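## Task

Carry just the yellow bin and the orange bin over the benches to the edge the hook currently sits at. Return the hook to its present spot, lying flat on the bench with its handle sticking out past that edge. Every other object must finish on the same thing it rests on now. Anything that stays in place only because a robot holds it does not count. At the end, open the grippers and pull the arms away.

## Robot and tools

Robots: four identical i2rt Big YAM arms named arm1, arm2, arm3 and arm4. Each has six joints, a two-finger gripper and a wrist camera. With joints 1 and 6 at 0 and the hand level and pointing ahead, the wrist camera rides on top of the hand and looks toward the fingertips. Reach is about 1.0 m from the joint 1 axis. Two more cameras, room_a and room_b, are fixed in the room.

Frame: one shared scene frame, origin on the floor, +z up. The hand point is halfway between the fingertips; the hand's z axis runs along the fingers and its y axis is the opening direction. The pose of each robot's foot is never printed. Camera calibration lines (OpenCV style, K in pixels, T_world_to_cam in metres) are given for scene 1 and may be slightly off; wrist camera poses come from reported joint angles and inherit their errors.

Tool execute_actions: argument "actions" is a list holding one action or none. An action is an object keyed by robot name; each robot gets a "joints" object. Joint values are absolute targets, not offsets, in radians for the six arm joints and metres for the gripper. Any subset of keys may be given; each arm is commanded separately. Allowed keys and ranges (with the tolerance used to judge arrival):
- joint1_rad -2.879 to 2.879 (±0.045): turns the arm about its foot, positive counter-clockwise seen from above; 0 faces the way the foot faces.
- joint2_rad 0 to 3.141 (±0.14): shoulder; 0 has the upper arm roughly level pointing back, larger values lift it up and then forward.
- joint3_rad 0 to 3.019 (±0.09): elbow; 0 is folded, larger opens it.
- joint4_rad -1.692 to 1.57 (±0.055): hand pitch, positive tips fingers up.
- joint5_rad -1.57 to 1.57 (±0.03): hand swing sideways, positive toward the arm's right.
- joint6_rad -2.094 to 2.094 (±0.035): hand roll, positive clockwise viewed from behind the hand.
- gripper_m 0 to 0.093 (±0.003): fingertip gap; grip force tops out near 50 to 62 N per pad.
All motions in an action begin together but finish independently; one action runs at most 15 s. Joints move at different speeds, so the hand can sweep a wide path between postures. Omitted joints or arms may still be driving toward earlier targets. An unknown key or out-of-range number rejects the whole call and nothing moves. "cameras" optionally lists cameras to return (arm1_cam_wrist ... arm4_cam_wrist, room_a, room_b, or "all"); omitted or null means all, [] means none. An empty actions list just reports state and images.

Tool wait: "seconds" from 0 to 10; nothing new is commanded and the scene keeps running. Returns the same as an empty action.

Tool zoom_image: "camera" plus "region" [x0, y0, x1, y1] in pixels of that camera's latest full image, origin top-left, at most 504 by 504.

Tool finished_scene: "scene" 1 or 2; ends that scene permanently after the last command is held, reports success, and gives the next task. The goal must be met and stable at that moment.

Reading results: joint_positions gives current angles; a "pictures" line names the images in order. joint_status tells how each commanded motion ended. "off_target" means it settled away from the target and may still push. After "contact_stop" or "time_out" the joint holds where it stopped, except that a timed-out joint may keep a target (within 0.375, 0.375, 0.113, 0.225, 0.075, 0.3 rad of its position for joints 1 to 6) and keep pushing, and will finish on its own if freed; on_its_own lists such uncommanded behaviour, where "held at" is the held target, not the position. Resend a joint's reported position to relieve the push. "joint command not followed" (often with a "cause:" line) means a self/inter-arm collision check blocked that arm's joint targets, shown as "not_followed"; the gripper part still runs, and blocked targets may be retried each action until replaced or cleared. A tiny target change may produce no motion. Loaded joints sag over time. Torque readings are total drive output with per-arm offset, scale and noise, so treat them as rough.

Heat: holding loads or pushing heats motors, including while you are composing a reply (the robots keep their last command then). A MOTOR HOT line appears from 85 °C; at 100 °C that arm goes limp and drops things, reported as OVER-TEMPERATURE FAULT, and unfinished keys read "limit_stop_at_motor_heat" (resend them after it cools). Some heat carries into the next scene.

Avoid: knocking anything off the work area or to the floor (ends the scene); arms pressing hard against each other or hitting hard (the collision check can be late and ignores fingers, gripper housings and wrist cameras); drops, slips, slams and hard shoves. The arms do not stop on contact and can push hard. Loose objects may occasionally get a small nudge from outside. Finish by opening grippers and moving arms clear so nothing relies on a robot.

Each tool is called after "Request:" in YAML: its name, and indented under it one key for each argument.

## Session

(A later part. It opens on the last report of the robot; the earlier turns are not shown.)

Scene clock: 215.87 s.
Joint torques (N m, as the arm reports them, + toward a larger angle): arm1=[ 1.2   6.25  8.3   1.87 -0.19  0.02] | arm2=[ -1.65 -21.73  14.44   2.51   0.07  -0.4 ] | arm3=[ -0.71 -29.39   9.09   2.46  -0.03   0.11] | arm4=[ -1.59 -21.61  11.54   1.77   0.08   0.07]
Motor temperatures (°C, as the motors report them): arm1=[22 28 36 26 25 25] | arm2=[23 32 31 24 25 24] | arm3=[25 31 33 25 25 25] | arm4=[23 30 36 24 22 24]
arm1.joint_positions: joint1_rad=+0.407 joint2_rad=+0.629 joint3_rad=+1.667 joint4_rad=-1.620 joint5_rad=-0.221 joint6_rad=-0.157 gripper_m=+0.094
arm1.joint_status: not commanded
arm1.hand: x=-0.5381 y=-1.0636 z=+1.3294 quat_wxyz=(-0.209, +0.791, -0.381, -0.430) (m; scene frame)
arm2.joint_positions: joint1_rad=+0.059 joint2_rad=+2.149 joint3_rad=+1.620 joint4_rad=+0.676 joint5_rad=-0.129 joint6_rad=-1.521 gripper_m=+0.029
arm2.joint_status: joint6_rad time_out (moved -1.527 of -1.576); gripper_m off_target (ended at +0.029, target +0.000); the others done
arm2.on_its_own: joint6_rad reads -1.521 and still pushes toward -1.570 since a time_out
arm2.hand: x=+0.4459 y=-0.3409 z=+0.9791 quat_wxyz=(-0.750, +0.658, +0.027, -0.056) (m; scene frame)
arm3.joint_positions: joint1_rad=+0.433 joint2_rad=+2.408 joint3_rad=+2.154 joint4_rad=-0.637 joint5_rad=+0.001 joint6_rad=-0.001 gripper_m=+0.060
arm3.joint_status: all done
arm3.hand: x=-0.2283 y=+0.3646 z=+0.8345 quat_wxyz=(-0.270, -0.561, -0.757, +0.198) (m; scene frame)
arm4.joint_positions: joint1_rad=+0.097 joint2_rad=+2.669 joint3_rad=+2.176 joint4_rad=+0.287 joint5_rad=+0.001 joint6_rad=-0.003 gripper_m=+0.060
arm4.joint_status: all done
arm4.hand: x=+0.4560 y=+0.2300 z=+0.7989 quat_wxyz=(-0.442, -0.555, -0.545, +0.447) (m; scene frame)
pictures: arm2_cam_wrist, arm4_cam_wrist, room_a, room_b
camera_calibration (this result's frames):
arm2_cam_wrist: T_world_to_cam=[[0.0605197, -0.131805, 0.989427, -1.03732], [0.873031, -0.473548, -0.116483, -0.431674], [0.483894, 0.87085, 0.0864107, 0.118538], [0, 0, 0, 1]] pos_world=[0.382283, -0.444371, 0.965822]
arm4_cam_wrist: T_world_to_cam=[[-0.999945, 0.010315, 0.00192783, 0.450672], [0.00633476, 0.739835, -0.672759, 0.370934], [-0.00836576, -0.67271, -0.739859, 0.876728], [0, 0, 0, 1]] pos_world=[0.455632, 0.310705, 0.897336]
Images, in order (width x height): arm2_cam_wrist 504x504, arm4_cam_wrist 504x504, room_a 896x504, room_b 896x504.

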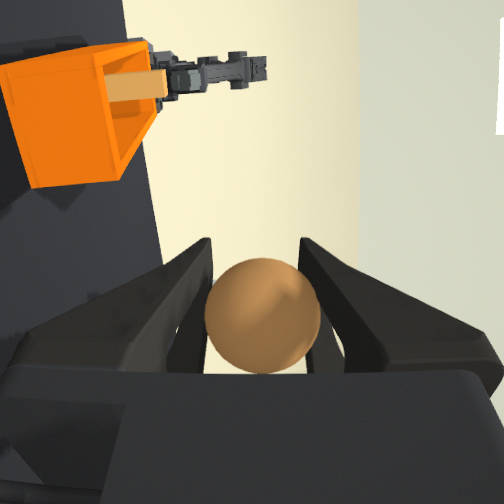

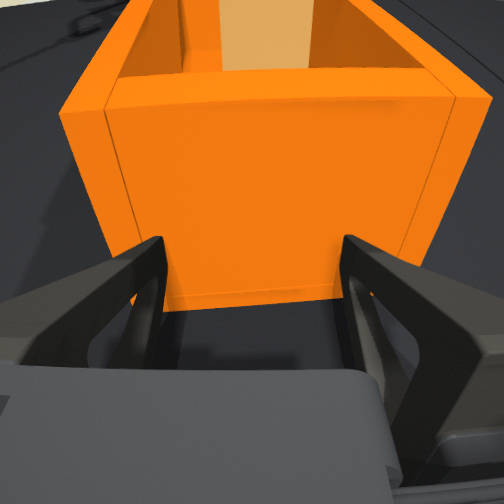

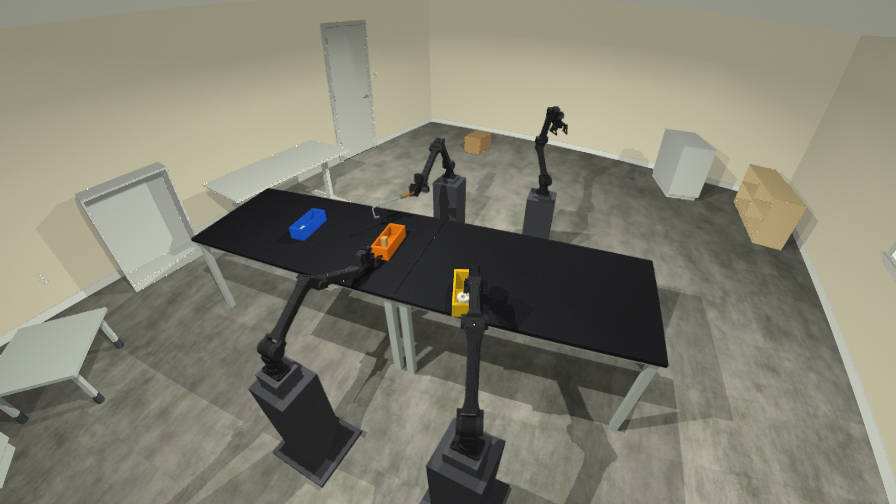

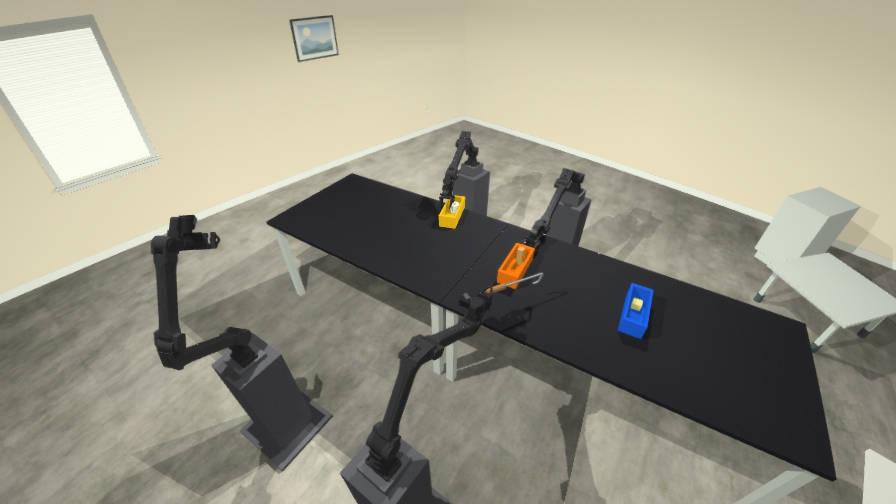

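Request:
execute_actions:
  actions:
    - {"arm2":{"joints":{"joint1_rad":0.059,"joint2_rad":2.07,"joint3_rad":1.10,"joint4_rad":1.0,"joint5_rad":0.0,"joint6_rad":-0.8,"gripper_m":0.0}},"arm3":{"joints":{"joint1_rad":0.43,"joint2_rad":2.0,"joint3_rad":1.92,"joint4_rad":-0.3,"gripper_m":0.06}},"arm4":{"joints":{"joint1_rad":0.09,"joint2_rad":2.89,"joint3_rad":2.65,"joint4_rad":0.14,"joint5_rad":0.0,"joint6_rad":0.0,"gripper_m":0.06}}}
  cameras: ["arm2_cam_wrist","arm3_cam_wrist","room_a","room_b"]

Scene clock: 259.80 s.
Joint torques (N m, as the arm reports them, + toward a larger angle): arm1=[ 1.18  6.17  8.35  1.87 -0.19  0.02] | arm2=[ -1.21 -14.07   6.62   0.79  -0.25   0.24] | arm3=[  0.11 -23.51   9.31   3.    -0.03   0.12] | arm4=[ -1.35 -23.47  12.37   1.51   0.2   -0.01]
Motor temperatures (°C, as the motors report them): arm1=[22 28 36 26 25 25] | arm2=[23 34 33 24 25 24] | arm3=[25 32 33 25 25 25] | arm4=[23 31 38 24 22 24]
arm1.joint_positions: joint1_rad=+0.407 joint2_rad=+0.629 joint3_rad=+1.667 joint4_rad=-1.620 joint5_rad=-0.221 joint6_rad=-0.157 gripper_m=+0.094
arm1.joint_status: not commanded
arm1.hand: x=-0.5381 y=-1.0636 z=+1.3294 quat_wxyz=(-0.209, +0.791, -0.381, -0.430) (m; scene frame)
arm2.joint_positions: joint1_rad=+0.048 joint2_rad=+2.044 joint3_rad=+1.116 joint4_rad=+1.024 joint5_rad=+0.009 joint6_rad=-0.827 gripper_m=+0.029
arm2.joint_status: gripper_m off_target (ended at +0.029, target +0.000); the others done
arm2.hand: x=+0.4751 y=-0.4715 z=+0.8815 quat_wxyz=(-0.690, +0.627, -0.257, -0.256) (m; scene frame)
arm3.joint_positions: joint1_rad=+0.433 joint2_rad=+1.994 joint3_rad=+1.920 joint4_rad=-0.308 joint5_rad=+0.001 joint6_rad=-0.001 gripper_m=+0.060
arm3.joint_status: all done
arm3.hand: x=-0.2369 y=+0.3887 z=+1.1162 quat_wxyz=(-0.452, -0.494, -0.664, +0.334) (m; scene frame)
arm4.joint_positions: joint1_rad=+0.097 joint2_rad=+2.879 joint3_rad=+2.602 joint4_rad=+0.152 joint5_rad=+0.000 joint6_rad=+0.000 gripper_m=+0.060
arm4.joint_status: all done
arm4.hand: x=+0.4548 y=+0.1803 z=+0.8162 quat_wxyz=(-0.465, -0.537, -0.525, +0.469) (m; scene frame)
pictures: arm2_cam_wrist, arm3_cam_wrist, room_a, room_b
camera_calibration (this result's frames):
arm2_cam_wrist: T_world_to_cam=[[0.683911, -0.0888559, 0.724134, -1.00183], [0.570726, -0.553127, -0.606896, 0.00800113], [0.454465, 0.828345, -0.327577, 0.585435], [0, 0, 0, 1]] pos_world=[0.414536, -0.569535, 0.92209]
arm3_cam_wrist: T_world_to_cam=[[-0.956454, -0.291575, -0.0133827, -0.0967507], [-0.238214, 0.806265, -0.541471, 0.239708], [0.16867, -0.514704, -0.840613, 1.30172], [0, 0, 0, 1]] pos_world=[-0.254996, 0.44852, 1.22274]
Images, in order (width x height): arm2_cam_wrist 504x504, arm3_cam_wrist 504x504, room_a 896x504, room_b 896x504.

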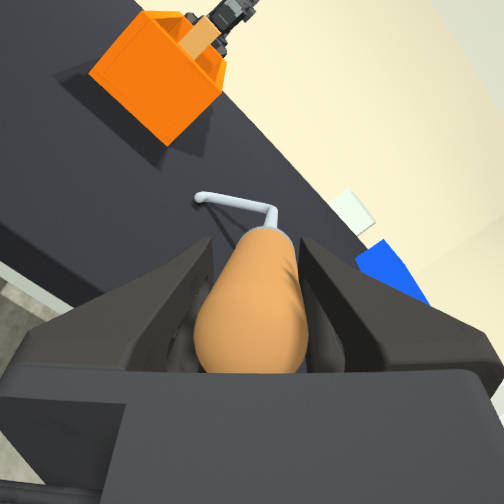

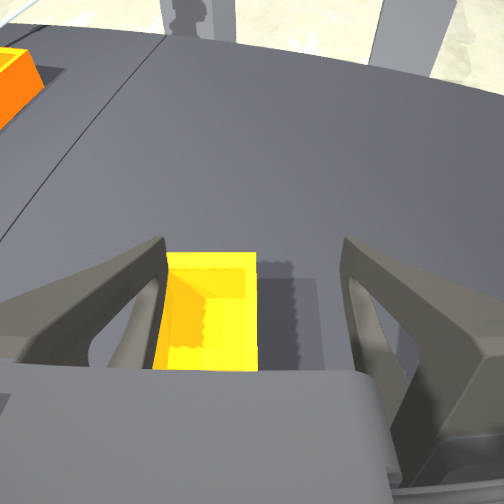

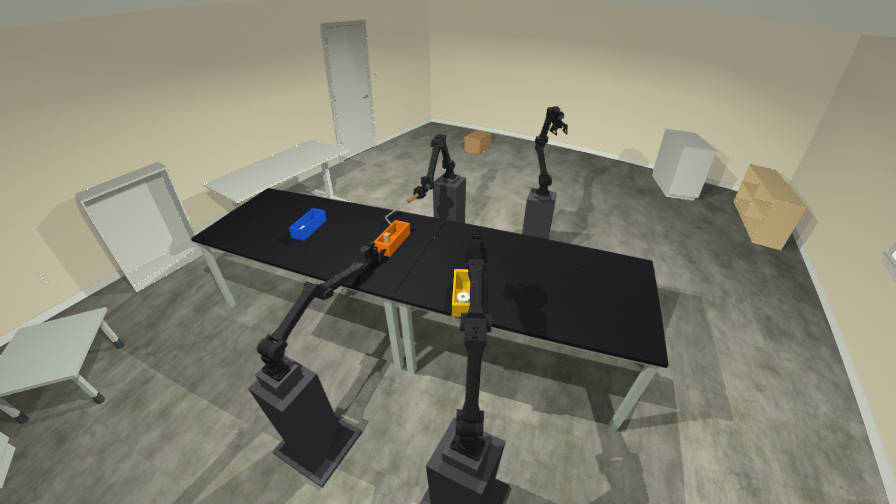

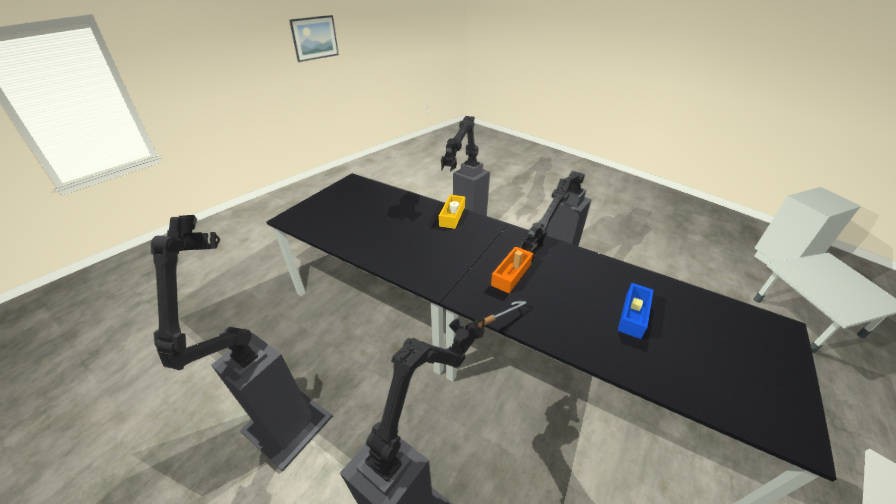

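Request:
execute_actions:
  actions: []
  cameras: ["arm2_cam_wrist"]

Scene clock: 261.67 s.
Joint torques (N m, as the arm reports them, + toward a larger angle): arm1=[ 1.05  6.19  8.34  1.89 -0.18  0.02] | arm2=[ -1.48 -13.83   6.65   0.83  -0.29   0.24] | arm3=[  0.18 -23.21   9.29   3.    -0.04   0.11] | arm4=[ -1.87 -23.46  12.23   1.92   0.17   0.  ]
Motor temperatures (°C, as the motors report them): arm1=[22 28 36 26 25 25] | arm2=[23 34 33 24 25 24] | arm3=[25 32 33 25 25 25] | arm4=[23 31 38 24 22 24]
arm1.joint_positions: joint1_rad=+0.407 joint2_rad=+0.629 joint3_rad=+1.667 joint4_rad=-1.620 joint5_rad=-0.221 joint6_rad=-0.157 gripper_m=+0.094
arm1.joint_status: not commanded
arm1.hand: x=-0.5381 y=-1.0636 z=+1.3294 quat_wxyz=(-0.209, +0.791, -0.381, -0.430) (m; scene frame)
arm2.joint_positions: joint1_rad=+0.048 joint2_rad=+2.044 joint3_rad=+1.116 joint4_rad=+1.024 joint5_rad=+0.009 joint6_rad=-0.826 gripper_m=+0.029
arm2.joint_status: gripper_m off_target (ended at +0.029, target +0.000); the others done
arm2.hand: x=+0.4751 y=-0.4715 z=+0.8815 quat_wxyz=(-0.689, +0.627, -0.258, -0.256) (m; scene frame)
arm3.joint_positions: joint1_rad=+0.433 joint2_rad=+1.994 joint3_rad=+1.920 joint4_rad=-0.308 joint5_rad=+0.001 joint6_rad=-0.001 gripper_m=+0.060
arm3.joint_status: all done
arm3.hand: x=-0.2369 y=+0.3887 z=+1.1162 quat_wxyz=(-0.452, -0.494, -0.664, +0.334) (m; scene frame)
arm4.joint_positions: joint1_rad=+0.097 joint2_rad=+2.879 joint3_rad=+2.602 joint4_rad=+0.152 joint5_rad=+0.000 joint6_rad=+0.000 gripper_m=+0.060
arm4.joint_status: all done
arm4.hand: x=+0.4548 y=+0.1803 z=+0.8162 quat_wxyz=(-0.465, -0.537, -0.525, +0.469) (m; scene frame)
pictures: arm2_cam_wrist
camera_calibration (this result's frames):
arm2_cam_wrist: T_world_to_cam=[[0.684189, -0.0888439, 0.723873, -1.00173], [0.570513, -0.553101, -0.60712, 0.00831207], [0.454314, 0.828363, -0.327739, 0.585658], [0, 0, 0, 1]] pos_world=[0.414554, -0.569537, 0.922111]
Images, in order (width x height): arm2_cam_wrist 504x504.

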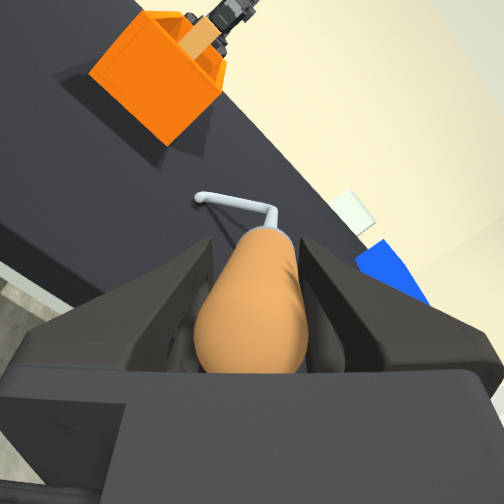

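Request:
execute_actions:
  actions:
    - {"arm2":{"joints":{"joint1_rad":0.055,"joint2_rad":2.06,"joint3_rad":1.10,"joint4_rad":0.84,"joint5_rad":0.22,"joint6_rad":-0.81,"gripper_m":0.0}},"arm3":{"joints":{"joint1_rad":0.552,"joint2_rad":1.9,"joint3_rad":0.81,"joint4_rad":0.82,"joint5_rad":0.12,"gripper_m":0.06}},"arm4":{"joints":{"joint2_rad":1.7,"joint3_rad":2.35}}}
  cameras: ["arm2_cam_wrist","arm3_cam_wrist","room_b"]

Scene clock: 272.40 s.
Joint torques (N m, as the arm reports them, + toward a larger angle): arm1=[ 1.11  6.16  8.32  1.92 -0.19  0.02] | arm2=[ -1.63 -15.07   7.03   0.41   0.2   -0.12] | arm3=[ -0.52 -17.1    4.95   3.77   0.09   0.12] | arm4=[ -2.05 -13.22   8.62   1.23   0.1    0.01]
Motor temperatures (°C, as the motors report them): arm1=[22 27 36 26 25 25] | arm2=[23 33 31 24 25 24] | arm3=[25 31 33 26 25 25] | arm4=[23 31 38 24 22 24]
arm1.joint_positions: joint1_rad=+0.407 joint2_rad=+0.629 joint3_rad=+1.667 joint4_rad=-1.620 joint5_rad=-0.221 joint6_rad=-0.157 gripper_m=+0.094
arm1.joint_status: not commanded
arm1.hand: x=-0.5381 y=-1.0636 z=+1.3294 quat_wxyz=(-0.209, +0.791, -0.381, -0.430) (m; scene frame)
arm2.joint_positions: joint1_rad=+0.048 joint2_rad=+2.044 joint3_rad=+1.112 joint4_rad=+0.876 joint5_rad=+0.218 joint6_rad=-0.795 gripper_m=+0.029
arm2.joint_status: gripper_m off_target (ended at +0.029, target +0.000); the others done
arm2.hand: x=+0.5105 y=-0.4773 z=+0.8437 quat_wxyz=(-0.660, +0.641, -0.352, -0.175) (m; scene frame)
arm3.joint_positions: joint1_rad=+0.563 joint2_rad=+1.908 joint3_rad=+0.815 joint4_rad=+0.796 joint5_rad=+0.118 joint6_rad=-0.001 gripper_m=+0.060
arm3.joint_status: all done
arm3.hand: x=-0.2441 y=+0.6260 z=+0.8423 quat_wxyz=(-0.475, -0.465, -0.654, +0.361) (m; scene frame)
arm4.joint_positions: joint1_rad=+0.097 joint2_rad=+1.707 joint3_rad=+2.328 joint4_rad=+0.143 joint5_rad=+0.000 joint6_rad=+0.000 gripper_m=+0.060
arm4.joint_status: all done
arm4.hand: x=+0.4550 y=+0.5639 z=+1.6784 quat_wxyz=(-0.645, -0.284, -0.274, +0.654) (m; scene frame)
pictures: arm2_cam_wrist, arm3_cam_wrist, room_b
camera_calibration (this result's frames):
arm2_cam_wrist: T_world_to_cam=[[0.688048, -0.126182, 0.71461, -1.01103], [0.414325, -0.740162, -0.529618, -0.112945], [0.595755, 0.660484, -0.456987, 0.51871], [0, 0, 0, 1]] pos_world=[0.433413, -0.553771, 0.899721]
arm3_cam_wrist: T_world_to_cam=[[-0.950587, -0.309746, 0.0210124, -0.0542824], [-0.257131, 0.747574, -0.612386, -0.00980056], [0.173976, -0.58753, -0.790279, 1.19933], [0, 0, 0, 1]] pos_world=[-0.262776, 0.695157, 0.942947]
Images, in order (width x height): arm2_cam_wrist 504x504, arm3_cam_wrist 504x504, room_b 896x504.

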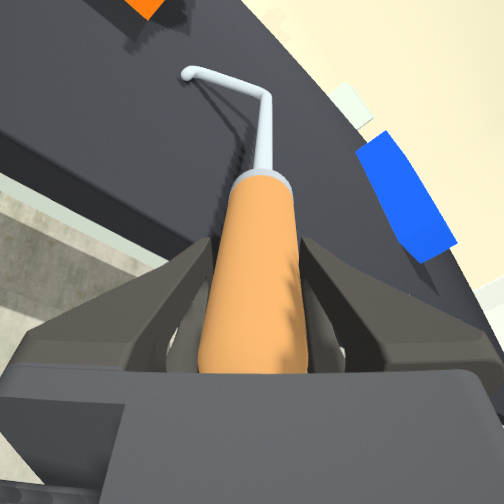

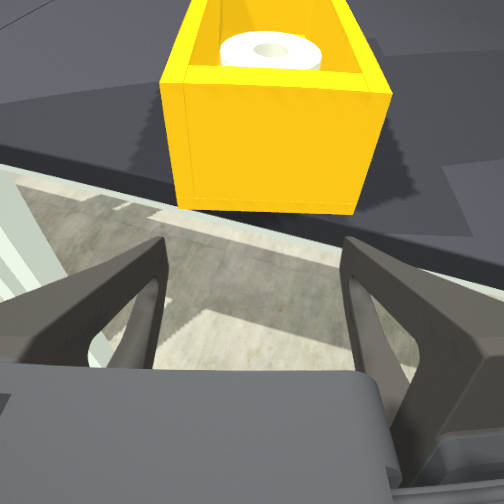

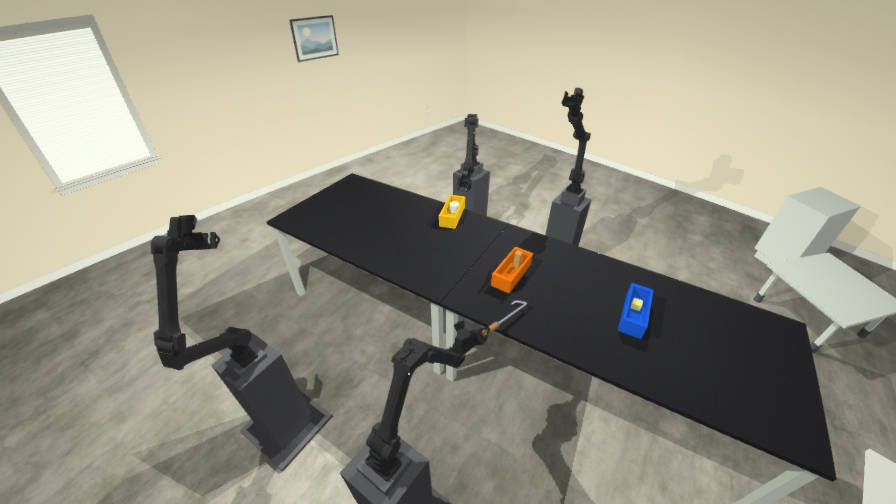

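Request:
execute_actions:
  actions:
    - {"arm2":{"joints":{"joint4_rad":0.94,"joint6_rad":-1.72,"gripper_m":0.0}},"arm3":{"joints":{"joint1_rad":0.517,"joint2_rad":2.14,"joint3_rad":1.15,"joint4_rad":0.74,"joint5_rad":0.10,"gripper_m":0.06}}}
  cameras: ["arm2_cam_wrist","arm3_cam_wrist","room_b"]

Scene clock: 284.53 s.
Joint torques (N m, as the arm reports them, + toward a larger angle): arm1=[ 1.09  6.16  8.31  1.82 -0.19  0.03] | arm2=[ -2.3  -15.09   7.88   1.84   0.32  -0.1 ] | arm3=[ -0.15 -20.6    8.     2.13  -0.04   0.11] | arm4=[ -1.4  -13.55   8.69   0.94   0.14   0.02]
Motor temperatures (°C, as the motors report them): arm1=[22 27 36 26 25 25] | arm2=[23 33 30 24 25 24] | arm3=[25 30 32 26 25 25] | arm4=[23 30 37 24 22 24]
arm1.joint_positions: joint1_rad=+0.407 joint2_rad=+0.629 joint3_rad=+1.667 joint4_rad=-1.620 joint5_rad=-0.221 joint6_rad=-0.157 gripper_m=+0.094
arm1.joint_status: not commanded
arm1.hand: x=-0.5381 y=-1.0636 z=+1.3294 quat_wxyz=(-0.209, +0.791, -0.381, -0.430) (m; scene frame)
arm2.joint_positions: joint1_rad=+0.059 joint2_rad=+2.045 joint3_rad=+1.102 joint4_rad=+0.936 joint5_rad=+0.214 joint6_rad=-1.705 gripper_m=+0.029
arm2.joint_status: gripper_m off_target (ended at +0.029, target +0.000); the others done
arm2.hand: x=+0.5024 y=-0.4794 z=+0.8528 quat_wxyz=(-0.688, +0.714, -0.032, +0.128) (m; scene frame)
arm3.joint_positions: joint1_rad=+0.524 joint2_rad=+2.141 joint3_rad=+1.113 joint4_rad=+0.751 joint5_rad=+0.101 joint6_rad=-0.001 gripper_m=+0.060
arm3.joint_status: all done
arm3.hand: x=-0.2280 y=+0.5295 z=+0.8067 quat_wxyz=(-0.479, -0.470, -0.643, +0.369) (m; scene frame)
arm4.joint_positions: joint1_rad=+0.097 joint2_rad=+1.707 joint3_rad=+2.328 joint4_rad=+0.143 joint5_rad=+0.000 joint6_rad=+0.000 gripper_m=+0.060
arm4.joint_status: not commanded
arm4.hand: x=+0.4550 y=+0.5639 z=+1.6784 quat_wxyz=(-0.645, -0.284, -0.274, +0.654) (m; scene frame)
pictures: arm2_cam_wrist, arm3_cam_wrist, room_b
camera_calibration (this result's frames):
arm2_cam_wrist: T_world_to_cam=[[-0.119969, 0.0428435, 0.991853, -0.761683], [0.655299, -0.74709, 0.111532, -0.777529], [0.745782, 0.663341, 0.0615521, 0.0128414], [0, 0, 0, 1]] pos_world=[0.408559, -0.556769, 0.841407]
arm3_cam_wrist: T_world_to_cam=[[-0.957748, -0.287263, 0.0141064, -0.0760774], [-0.232029, 0.742754, -0.628076, 0.0656758], [0.169945, -0.604812, -0.778024, 1.11003], [0, 0, 0, 1]] pos_world=[-0.246269, 0.600726, 0.905955]
Images, in order (width x height): arm2_cam_wrist 504x504, arm3_cam_wrist 504x504, room_b 896x504.

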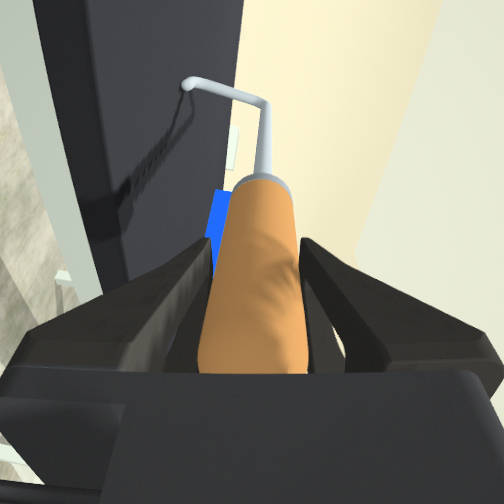

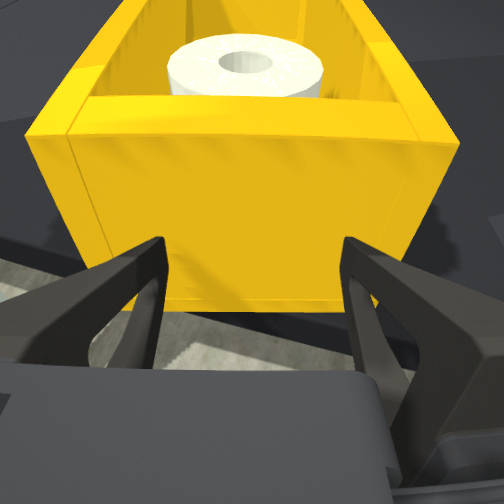

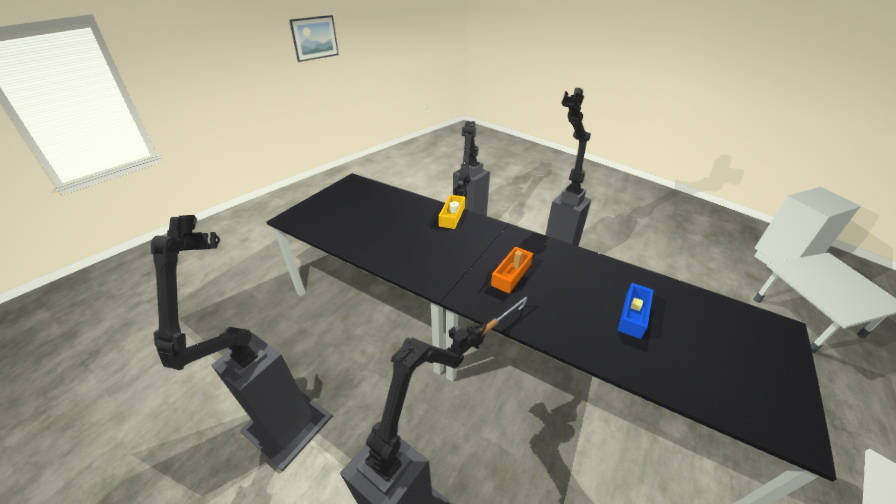

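Request:
execute_actions:
  actions:
    - {"arm2":{"joints":{"joint1_rad":0.062,"joint2_rad":2.08,"joint3_rad":1.50,"joint4_rad":0.94,"joint5_rad":-0.10,"joint6_rad":-1.72,"gripper_m":0.0}},"arm3":{"joints":{"joint1_rad":0.515,"joint2_rad":2.233,"joint3_rad":1.37,"joint4_rad":0.60,"joint5_rad":0.09,"gripper_m":0.06}}}
  cameras: ["arm2_cam_wrist","arm3_cam_wrist","room_b","room_a"]

Scene clock: 296.40 s.
Joint torques (N m, as the arm reports them, + toward a larger angle): arm1=[ 1.1   6.14  8.35  1.85 -0.2   0.03] | arm2=[ -2.6  -20.43  15.32   2.98   0.1   -0.06] | arm3=[ -0.29 -22.5    9.23   2.03  -0.07   0.11] | arm4=[ -1.85 -13.38   8.56   0.87   0.08   0.05]
Motor temperatures (°C, as the motors report them): arm1=[22 27 36 26 25 25] | arm2=[23 33 30 24 25 24] | arm3=[25 30 32 26 25 25] | arm4=[23 29 36 24 22 24]
arm1.joint_positions: joint1_rad=+0.407 joint2_rad=+0.629 joint3_rad=+1.667 joint4_rad=-1.620 joint5_rad=-0.221 joint6_rad=-0.157 gripper_m=+0.094
arm1.joint_status: not commanded
arm1.hand: x=-0.5381 y=-1.0636 z=+1.3294 quat_wxyz=(-0.209, +0.791, -0.381, -0.430) (m; scene frame)
arm2.joint_positions: joint1_rad=+0.060 joint2_rad=+2.105 joint3_rad=+1.444 joint4_rad=+0.902 joint5_rad=-0.099 joint6_rad=-1.712 gripper_m=+0.029
arm2.joint_status: gripper_m off_target (ended at +0.029, target +0.000); the others done
arm2.hand: x=+0.4487 y=-0.3859 z=+0.9721 quat_wxyz=(-0.782, +0.618, +0.079, +0.029) (m; scene frame)
arm3.joint_positions: joint1_rad=+0.524 joint2_rad=+2.228 joint3_rad=+1.327 joint4_rad=+0.614 joint5_rad=+0.092 joint6_rad=-0.001 gripper_m=+0.060
arm3.joint_status: all done
arm3.hand: x=-0.2029 y=+0.4720 z=+0.8082 quat_wxyz=(-0.478, -0.470, -0.647, +0.364) (m; scene frame)
arm4.joint_positions: joint1_rad=+0.097 joint2_rad=+1.707 joint3_rad=+2.328 joint4_rad=+0.143 joint5_rad=+0.000 joint6_rad=+0.000 gripper_m=+0.060
arm4.joint_status: not commanded
arm4.hand: x=+0.4550 y=+0.5639 z=+1.6784 quat_wxyz=(-0.645, -0.284, -0.274, +0.654) (m; scene frame)
pictures: arm2_cam_wrist, arm3_cam_wrist, room_a, room_b
camera_calibration (this result's frames):
arm2_cam_wrist: T_world_to_cam=[[-0.130698, -0.240205, 0.961883, -0.965788], [0.854507, -0.519263, -0.0135642, -0.565649], [0.502728, 0.820163, 0.273124, -0.0525405], [0, 0, 0, 1]] pos_world=[0.383538, -0.482616, 0.935652]
arm3_cam_wrist: T_world_to_cam=[[-0.955146, -0.295868, 0.0125631, -0.0627986], [-0.23967, 0.74741, -0.619626, 0.104506], [0.173938, -0.594844, -0.784797, 1.07374], [0, 0, 0, 1]] pos_world=[-0.221699, 0.542019, 0.908212]
Images, in order (width x height): arm2_cam_wrist 504x504, arm3_cam_wrist 504x504, room_a 896x504, room_b 896x504.

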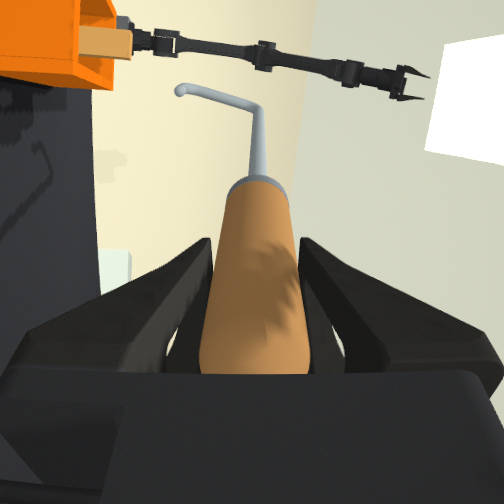

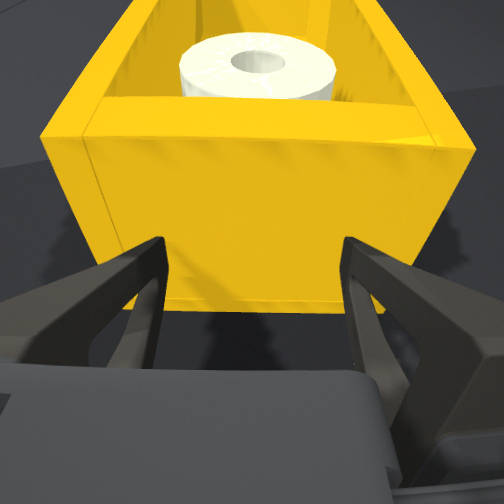

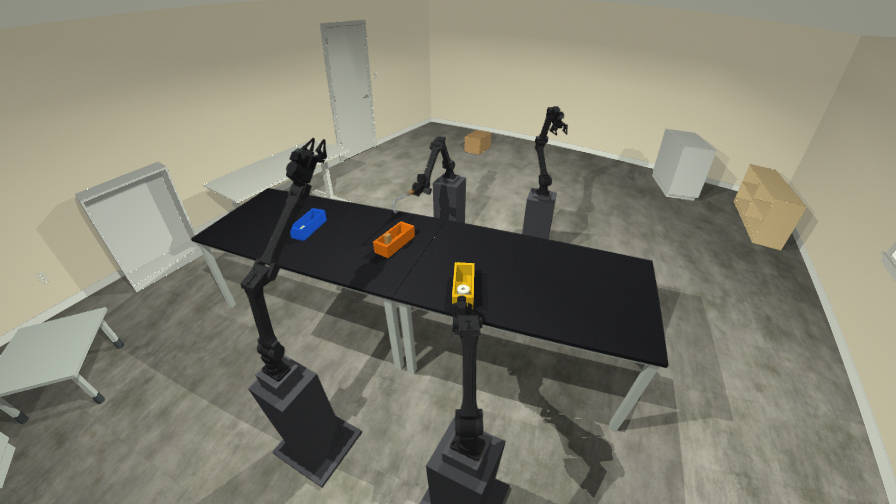

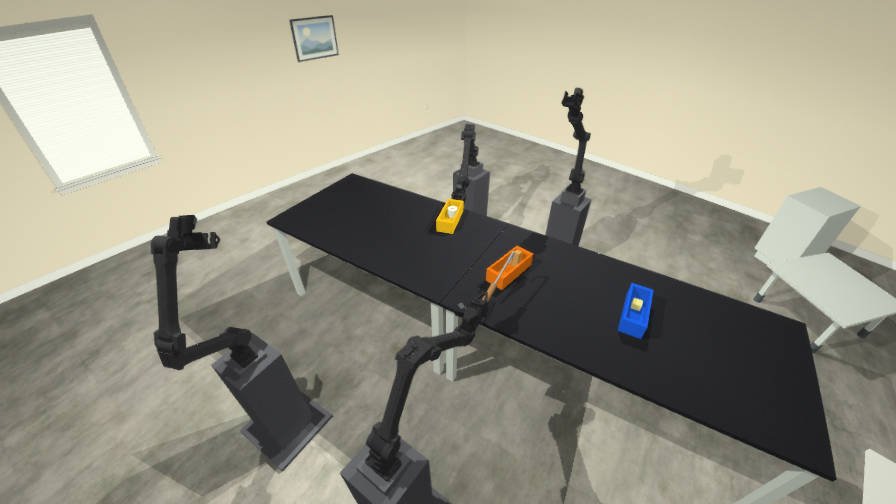

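Request:
execute_actions:
  actions: []

Scene clock: 313.57 s.
Joint torques (N m, as the arm reports them, + toward a larger angle): arm1=[ 1.07  6.14  8.32  1.86 -0.18  0.03] | arm2=[ -2.04 -20.37  15.17   2.92   0.08  -0.05] | arm3=[ -0.31 -22.37   9.22   2.02  -0.06   0.11] | arm4=[ -2.04 -12.89   8.27   1.35   0.13   0.02]
Motor temperatures (°C, as the motors report them): arm1=[22 27 35 26 25 25] | arm2=[23 34 33 24 25 24] | arm3=[25 30 33 25 25 25] | arm4=[23 29 36 24 22 24]
arm1.joint_positions: joint1_rad=+0.407 joint2_rad=+0.629 joint3_rad=+1.667 joint4_rad=-1.620 joint5_rad=-0.221 joint6_rad=-0.157 gripper_m=+0.094
arm1.joint_status: not commanded
arm1.hand: x=-0.5381 y=-1.0636 z=+1.3294 quat_wxyz=(-0.209, +0.791, -0.381, -0.430) (m; scene frame)
arm2.joint_positions: joint1_rad=+0.060 joint2_rad=+2.105 joint3_rad=+1.444 joint4_rad=+0.902 joint5_rad=-0.099 joint6_rad=-1.712 gripper_m=+0.029
arm2.joint_status: gripper_m off_target (ended at +0.029, target +0.000); the others done
arm2.hand: x=+0.4487 y=-0.3859 z=+0.9721 quat_wxyz=(-0.782, +0.618, +0.079, +0.029) (m; scene frame)
arm3.joint_positions: joint1_rad=+0.524 joint2_rad=+2.228 joint3_rad=+1.327 joint4_rad=+0.614 joint5_rad=+0.092 joint6_rad=-0.001 gripper_m=+0.060
arm3.joint_status: all done
arm3.hand: x=-0.2029 y=+0.4720 z=+0.8082 quat_wxyz=(-0.478, -0.470, -0.647, +0.364) (m; scene frame)
arm4.joint_positions: joint1_rad=+0.097 joint2_rad=+1.707 joint3_rad=+2.328 joint4_rad=+0.143 joint5_rad=+0.000 joint6_rad=+0.000 gripper_m=+0.060
arm4.joint_status: not commanded
arm4.hand: x=+0.4550 y=+0.5639 z=+1.6784 quat_wxyz=(-0.645, -0.284, -0.274, +0.654) (m; scene frame)
pictures: arm1_cam_wrist, arm2_cam_wrist, arm3_cam_wrist, arm4_cam_wrist, room_a, room_b
camera_calibration (this result's frames):
arm1_cam_wrist: T_world_to_cam=[[0.787705, 0.616053, -0.000656517, 1.07896], [0.570746, -0.730175, -0.375625, 0.0345496], [-0.231884, 0.295507, -0.926772, 1.54468], [0, 0, 0, 1]] pos_world=[-0.511436, -1.09593, 1.44525]
arm2_cam_wrist: T_world_to_cam=[[-0.130698, -0.240205, 0.961883, -0.965788], [0.854507, -0.519263, -0.0135642, -0.565649], [0.502728, 0.820163, 0.273124, -0.0525405], [0, 0, 0, 1]] pos_world=[0.383538, -0.482616, 0.935652]
arm3_cam_wrist: T_world_to_cam=[[-0.955146, -0.295868, 0.0125631, -0.0627986], [-0.23967, 0.74741, -0.619626, 0.104506], [0.173938, -0.594844, -0.784797, 1.07374], [0, 0, 0, 1]] pos_world=[-0.221699, 0.542019, 0.908212]
arm4_cam_wrist: T_world_to_cam=[[-0.999835, 0.018113, 0.00120528, 0.441305], [-0.00367816, -0.13712, -0.990548, 1.74808], [-0.0177766, -0.990389, 0.137164, 0.463516], [0, 0, 0, 1]] pos_world=[0.455901, 0.690765, 1.66745]
Images, in order (width x height): arm1_cam_wrist 504x504, arm2_cam_wrist 504x504, arm3_cam_wrist 504x504, arm4_cam_wrist 504x504, room_a 896x504, room_b 896x504.

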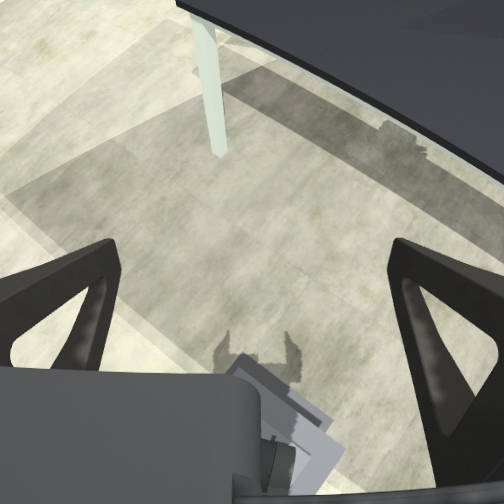

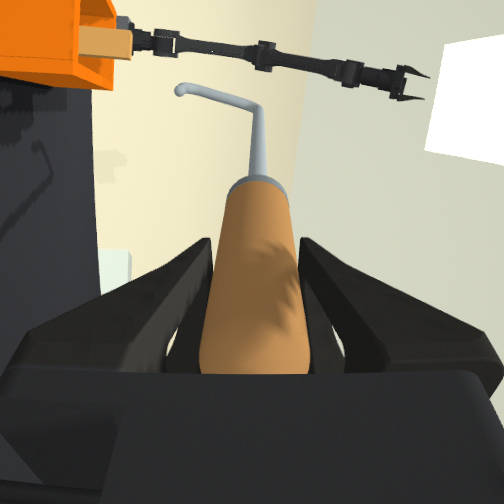

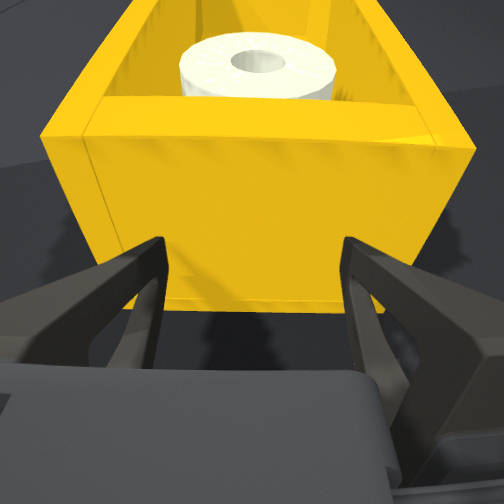

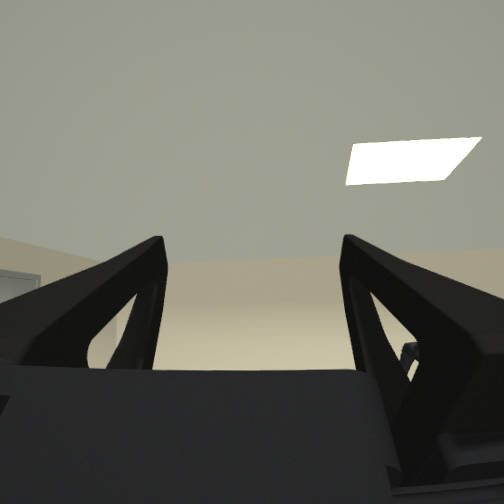

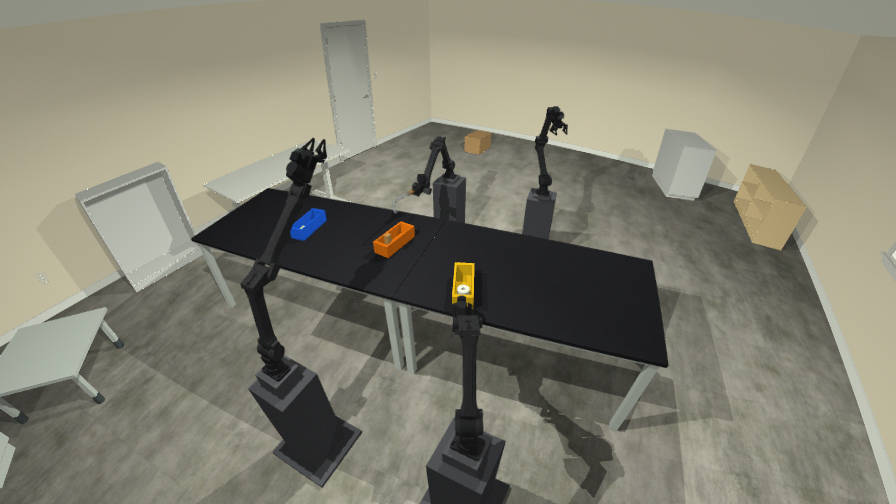

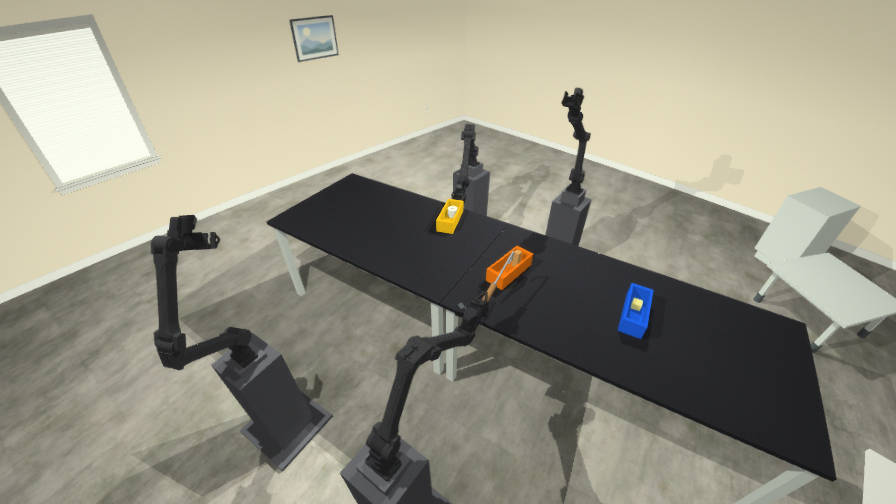

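Request:
zoom_image:
  camera: "room_b"
  region: [420, 200, 580, 320]

Request:
zoom_image:
  camera: "room_a"
  region: [340, 170, 500, 290]

Region (420, 200, 580, 320) of room_b's 896x504 image, scaled by 3.150, with more detail than that image has; it fills the top 378 rows of this view, and the rest is white.

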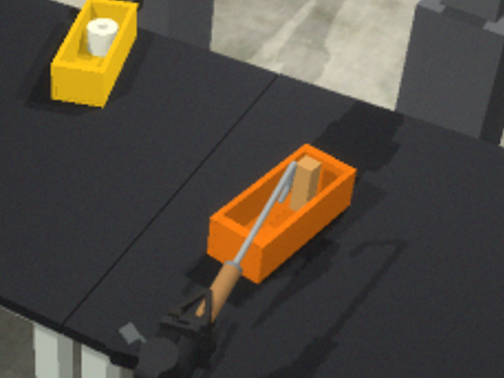

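Region (340, 170, 500, 290) of room_a's 896x504 image, scaled by 3.150, with more detail than that image has; it fills the top 378 rows of this view, and the rest is white.

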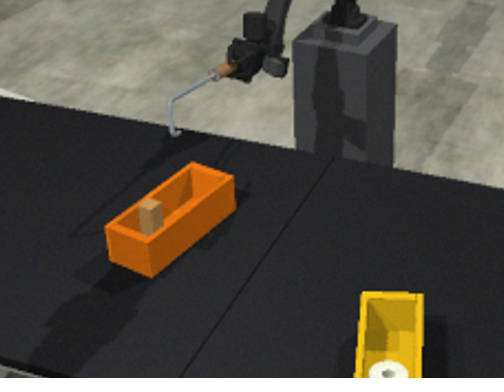

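Request:
execute_actions:
  actions:
    - {"arm2":{"joints":{"joint1_rad":0.141,"joint2_rad":2.12,"joint3_rad":1.55,"joint4_rad":0.79}},"arm3":{"joints":{"joint1_rad":0.5,"joint2_rad":2.375,"joint3_rad":1.635,"joint4_rad":0.497,"joint5_rad":0.08}}}
  cameras: ["arm2_cam_wrist","room_a","room_b"]

Scene clock: 337.17 s.
Joint torques (N m, as the arm reports them, + toward a larger angle): arm1=[ 1.21  6.16  8.32  1.84 -0.18  0.03] | arm2=[ -2.52 -20.96  16.39   2.46   0.2   -0.03] | arm3=[ -0.72 -24.97  10.34   2.11  -0.05   0.1 ] | arm4=[ -1.34 -13.83   8.69   1.25   0.2    0.07]
Motor temperatures (°C, as the motors report them): arm1=[22 27 35 26 25 25] | arm2=[23 35 35 24 25 24] | arm3=[25 30 34 25 25 25] | arm4=[23 29 36 24 22 24]
arm1.joint_positions: joint1_rad=+0.407 joint2_rad=+0.629 joint3_rad=+1.667 joint4_rad=-1.620 joint5_rad=-0.221 joint6_rad=-0.157 gripper_m=+0.094
arm1.joint_status: not commanded
arm1.hand: x=-0.5381 y=-1.0636 z=+1.3294 quat_wxyz=(-0.209, +0.791, -0.381, -0.430) (m; scene frame)
arm2.joint_positions: joint1_rad=+0.146 joint2_rad=+2.147 joint3_rad=+1.481 joint4_rad=+0.766 joint5_rad=-0.102 joint6_rad=-1.713 gripper_m=+0.029
arm2.joint_status: all done
arm2.hand: x=+0.3779 y=-0.3735 z=+0.9255 quat_wxyz=(-0.737, +0.667, +0.109, -0.010) (m; scene frame)
arm3.joint_positions: joint1_rad=+0.513 joint2_rad=+2.369 joint3_rad=+1.584 joint4_rad=+0.509 joint5_rad=+0.082 joint6_rad=+0.001 gripper_m=+0.060
arm3.joint_status: all done
arm3.hand: x=-0.1842 y=+0.4067 z=+0.7978 quat_wxyz=(-0.482, -0.469, -0.643, +0.366) (m; scene frame)
arm4.joint_positions: joint1_rad=+0.097 joint2_rad=+1.707 joint3_rad=+2.328 joint4_rad=+0.143 joint5_rad=+0.000 joint6_rad=+0.000 gripper_m=+0.060
arm4.joint_status: not commanded
arm4.hand: x=+0.4550 y=+0.5639 z=+1.6784 quat_wxyz=(-0.645, -0.284, -0.274, +0.654) (m; scene frame)
pictures: arm2_cam_wrist, room_a, room_b
camera_calibration (this result's frames):
arm2_cam_wrist: T_world_to_cam=[[-0.118948, -0.113578, 0.986383, -0.906979], [0.896709, -0.438856, 0.057602, -0.551097], [0.426338, 0.89135, 0.154047, 0.151272], [0, 0, 0, 1]] pos_world=[0.321797, -0.479701, 0.90307]
Images, in order (width x height): arm2_cam_wrist 504x504, room_a 896x504, room_b 896x504.

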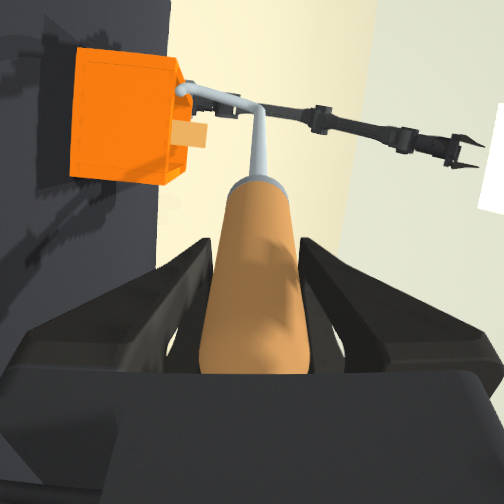

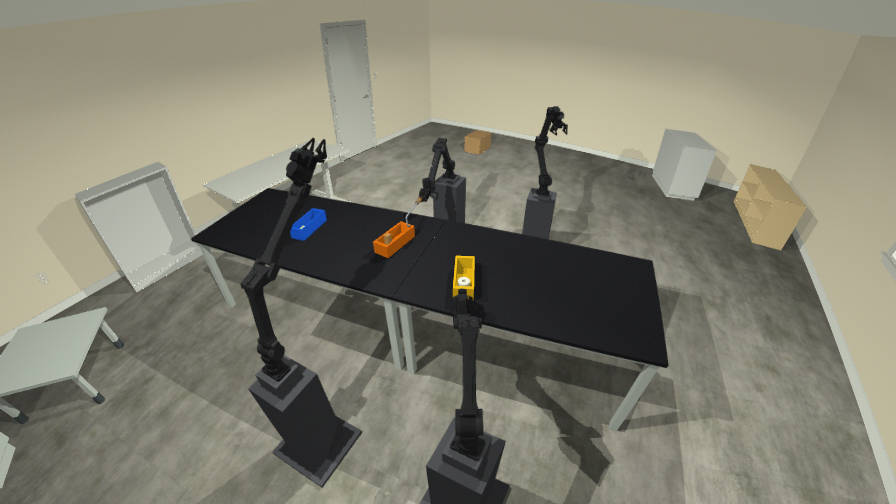

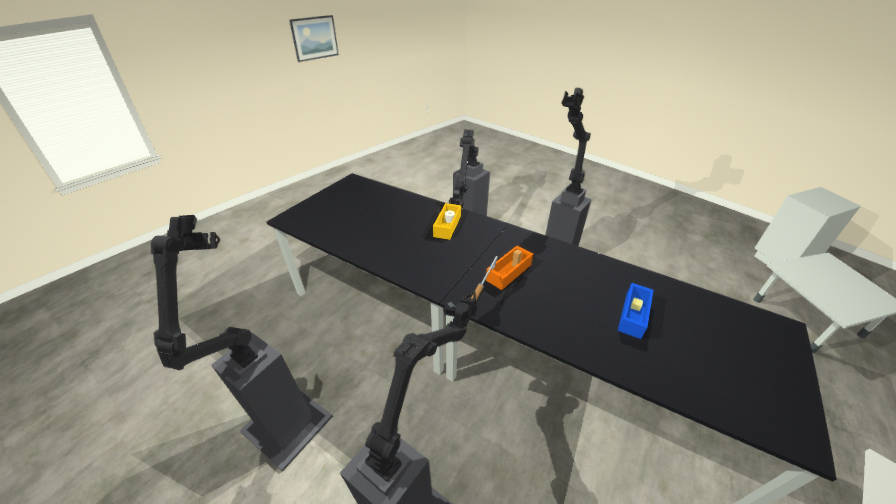

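Request:
zoom_image:
  camera: "room_a"
  region: [360, 180, 460, 260]

Request:
zoom_image:
  camera: "room_b"
  region: [450, 230, 550, 310]

Region (360, 180, 460, 260) of room_a's 896x504 image, scaled by 5.040, with more detail than that image has; it fills the top 403 rows of this view, and the rest is white.

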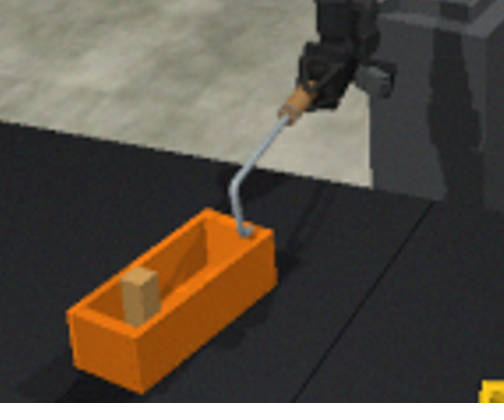

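Region (450, 230, 550, 310) of room_b's 896x504 image, scaled by 5.040, with more detail than that image has; it fills the top 403 rows of this view, and the rest is white.

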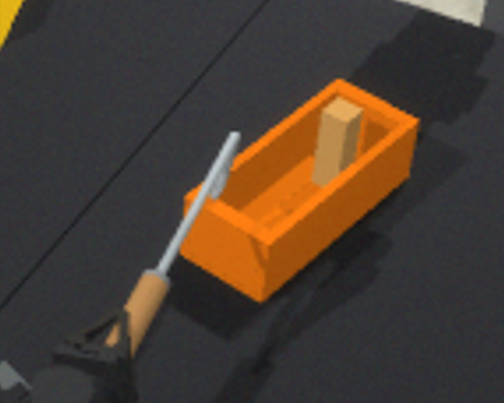

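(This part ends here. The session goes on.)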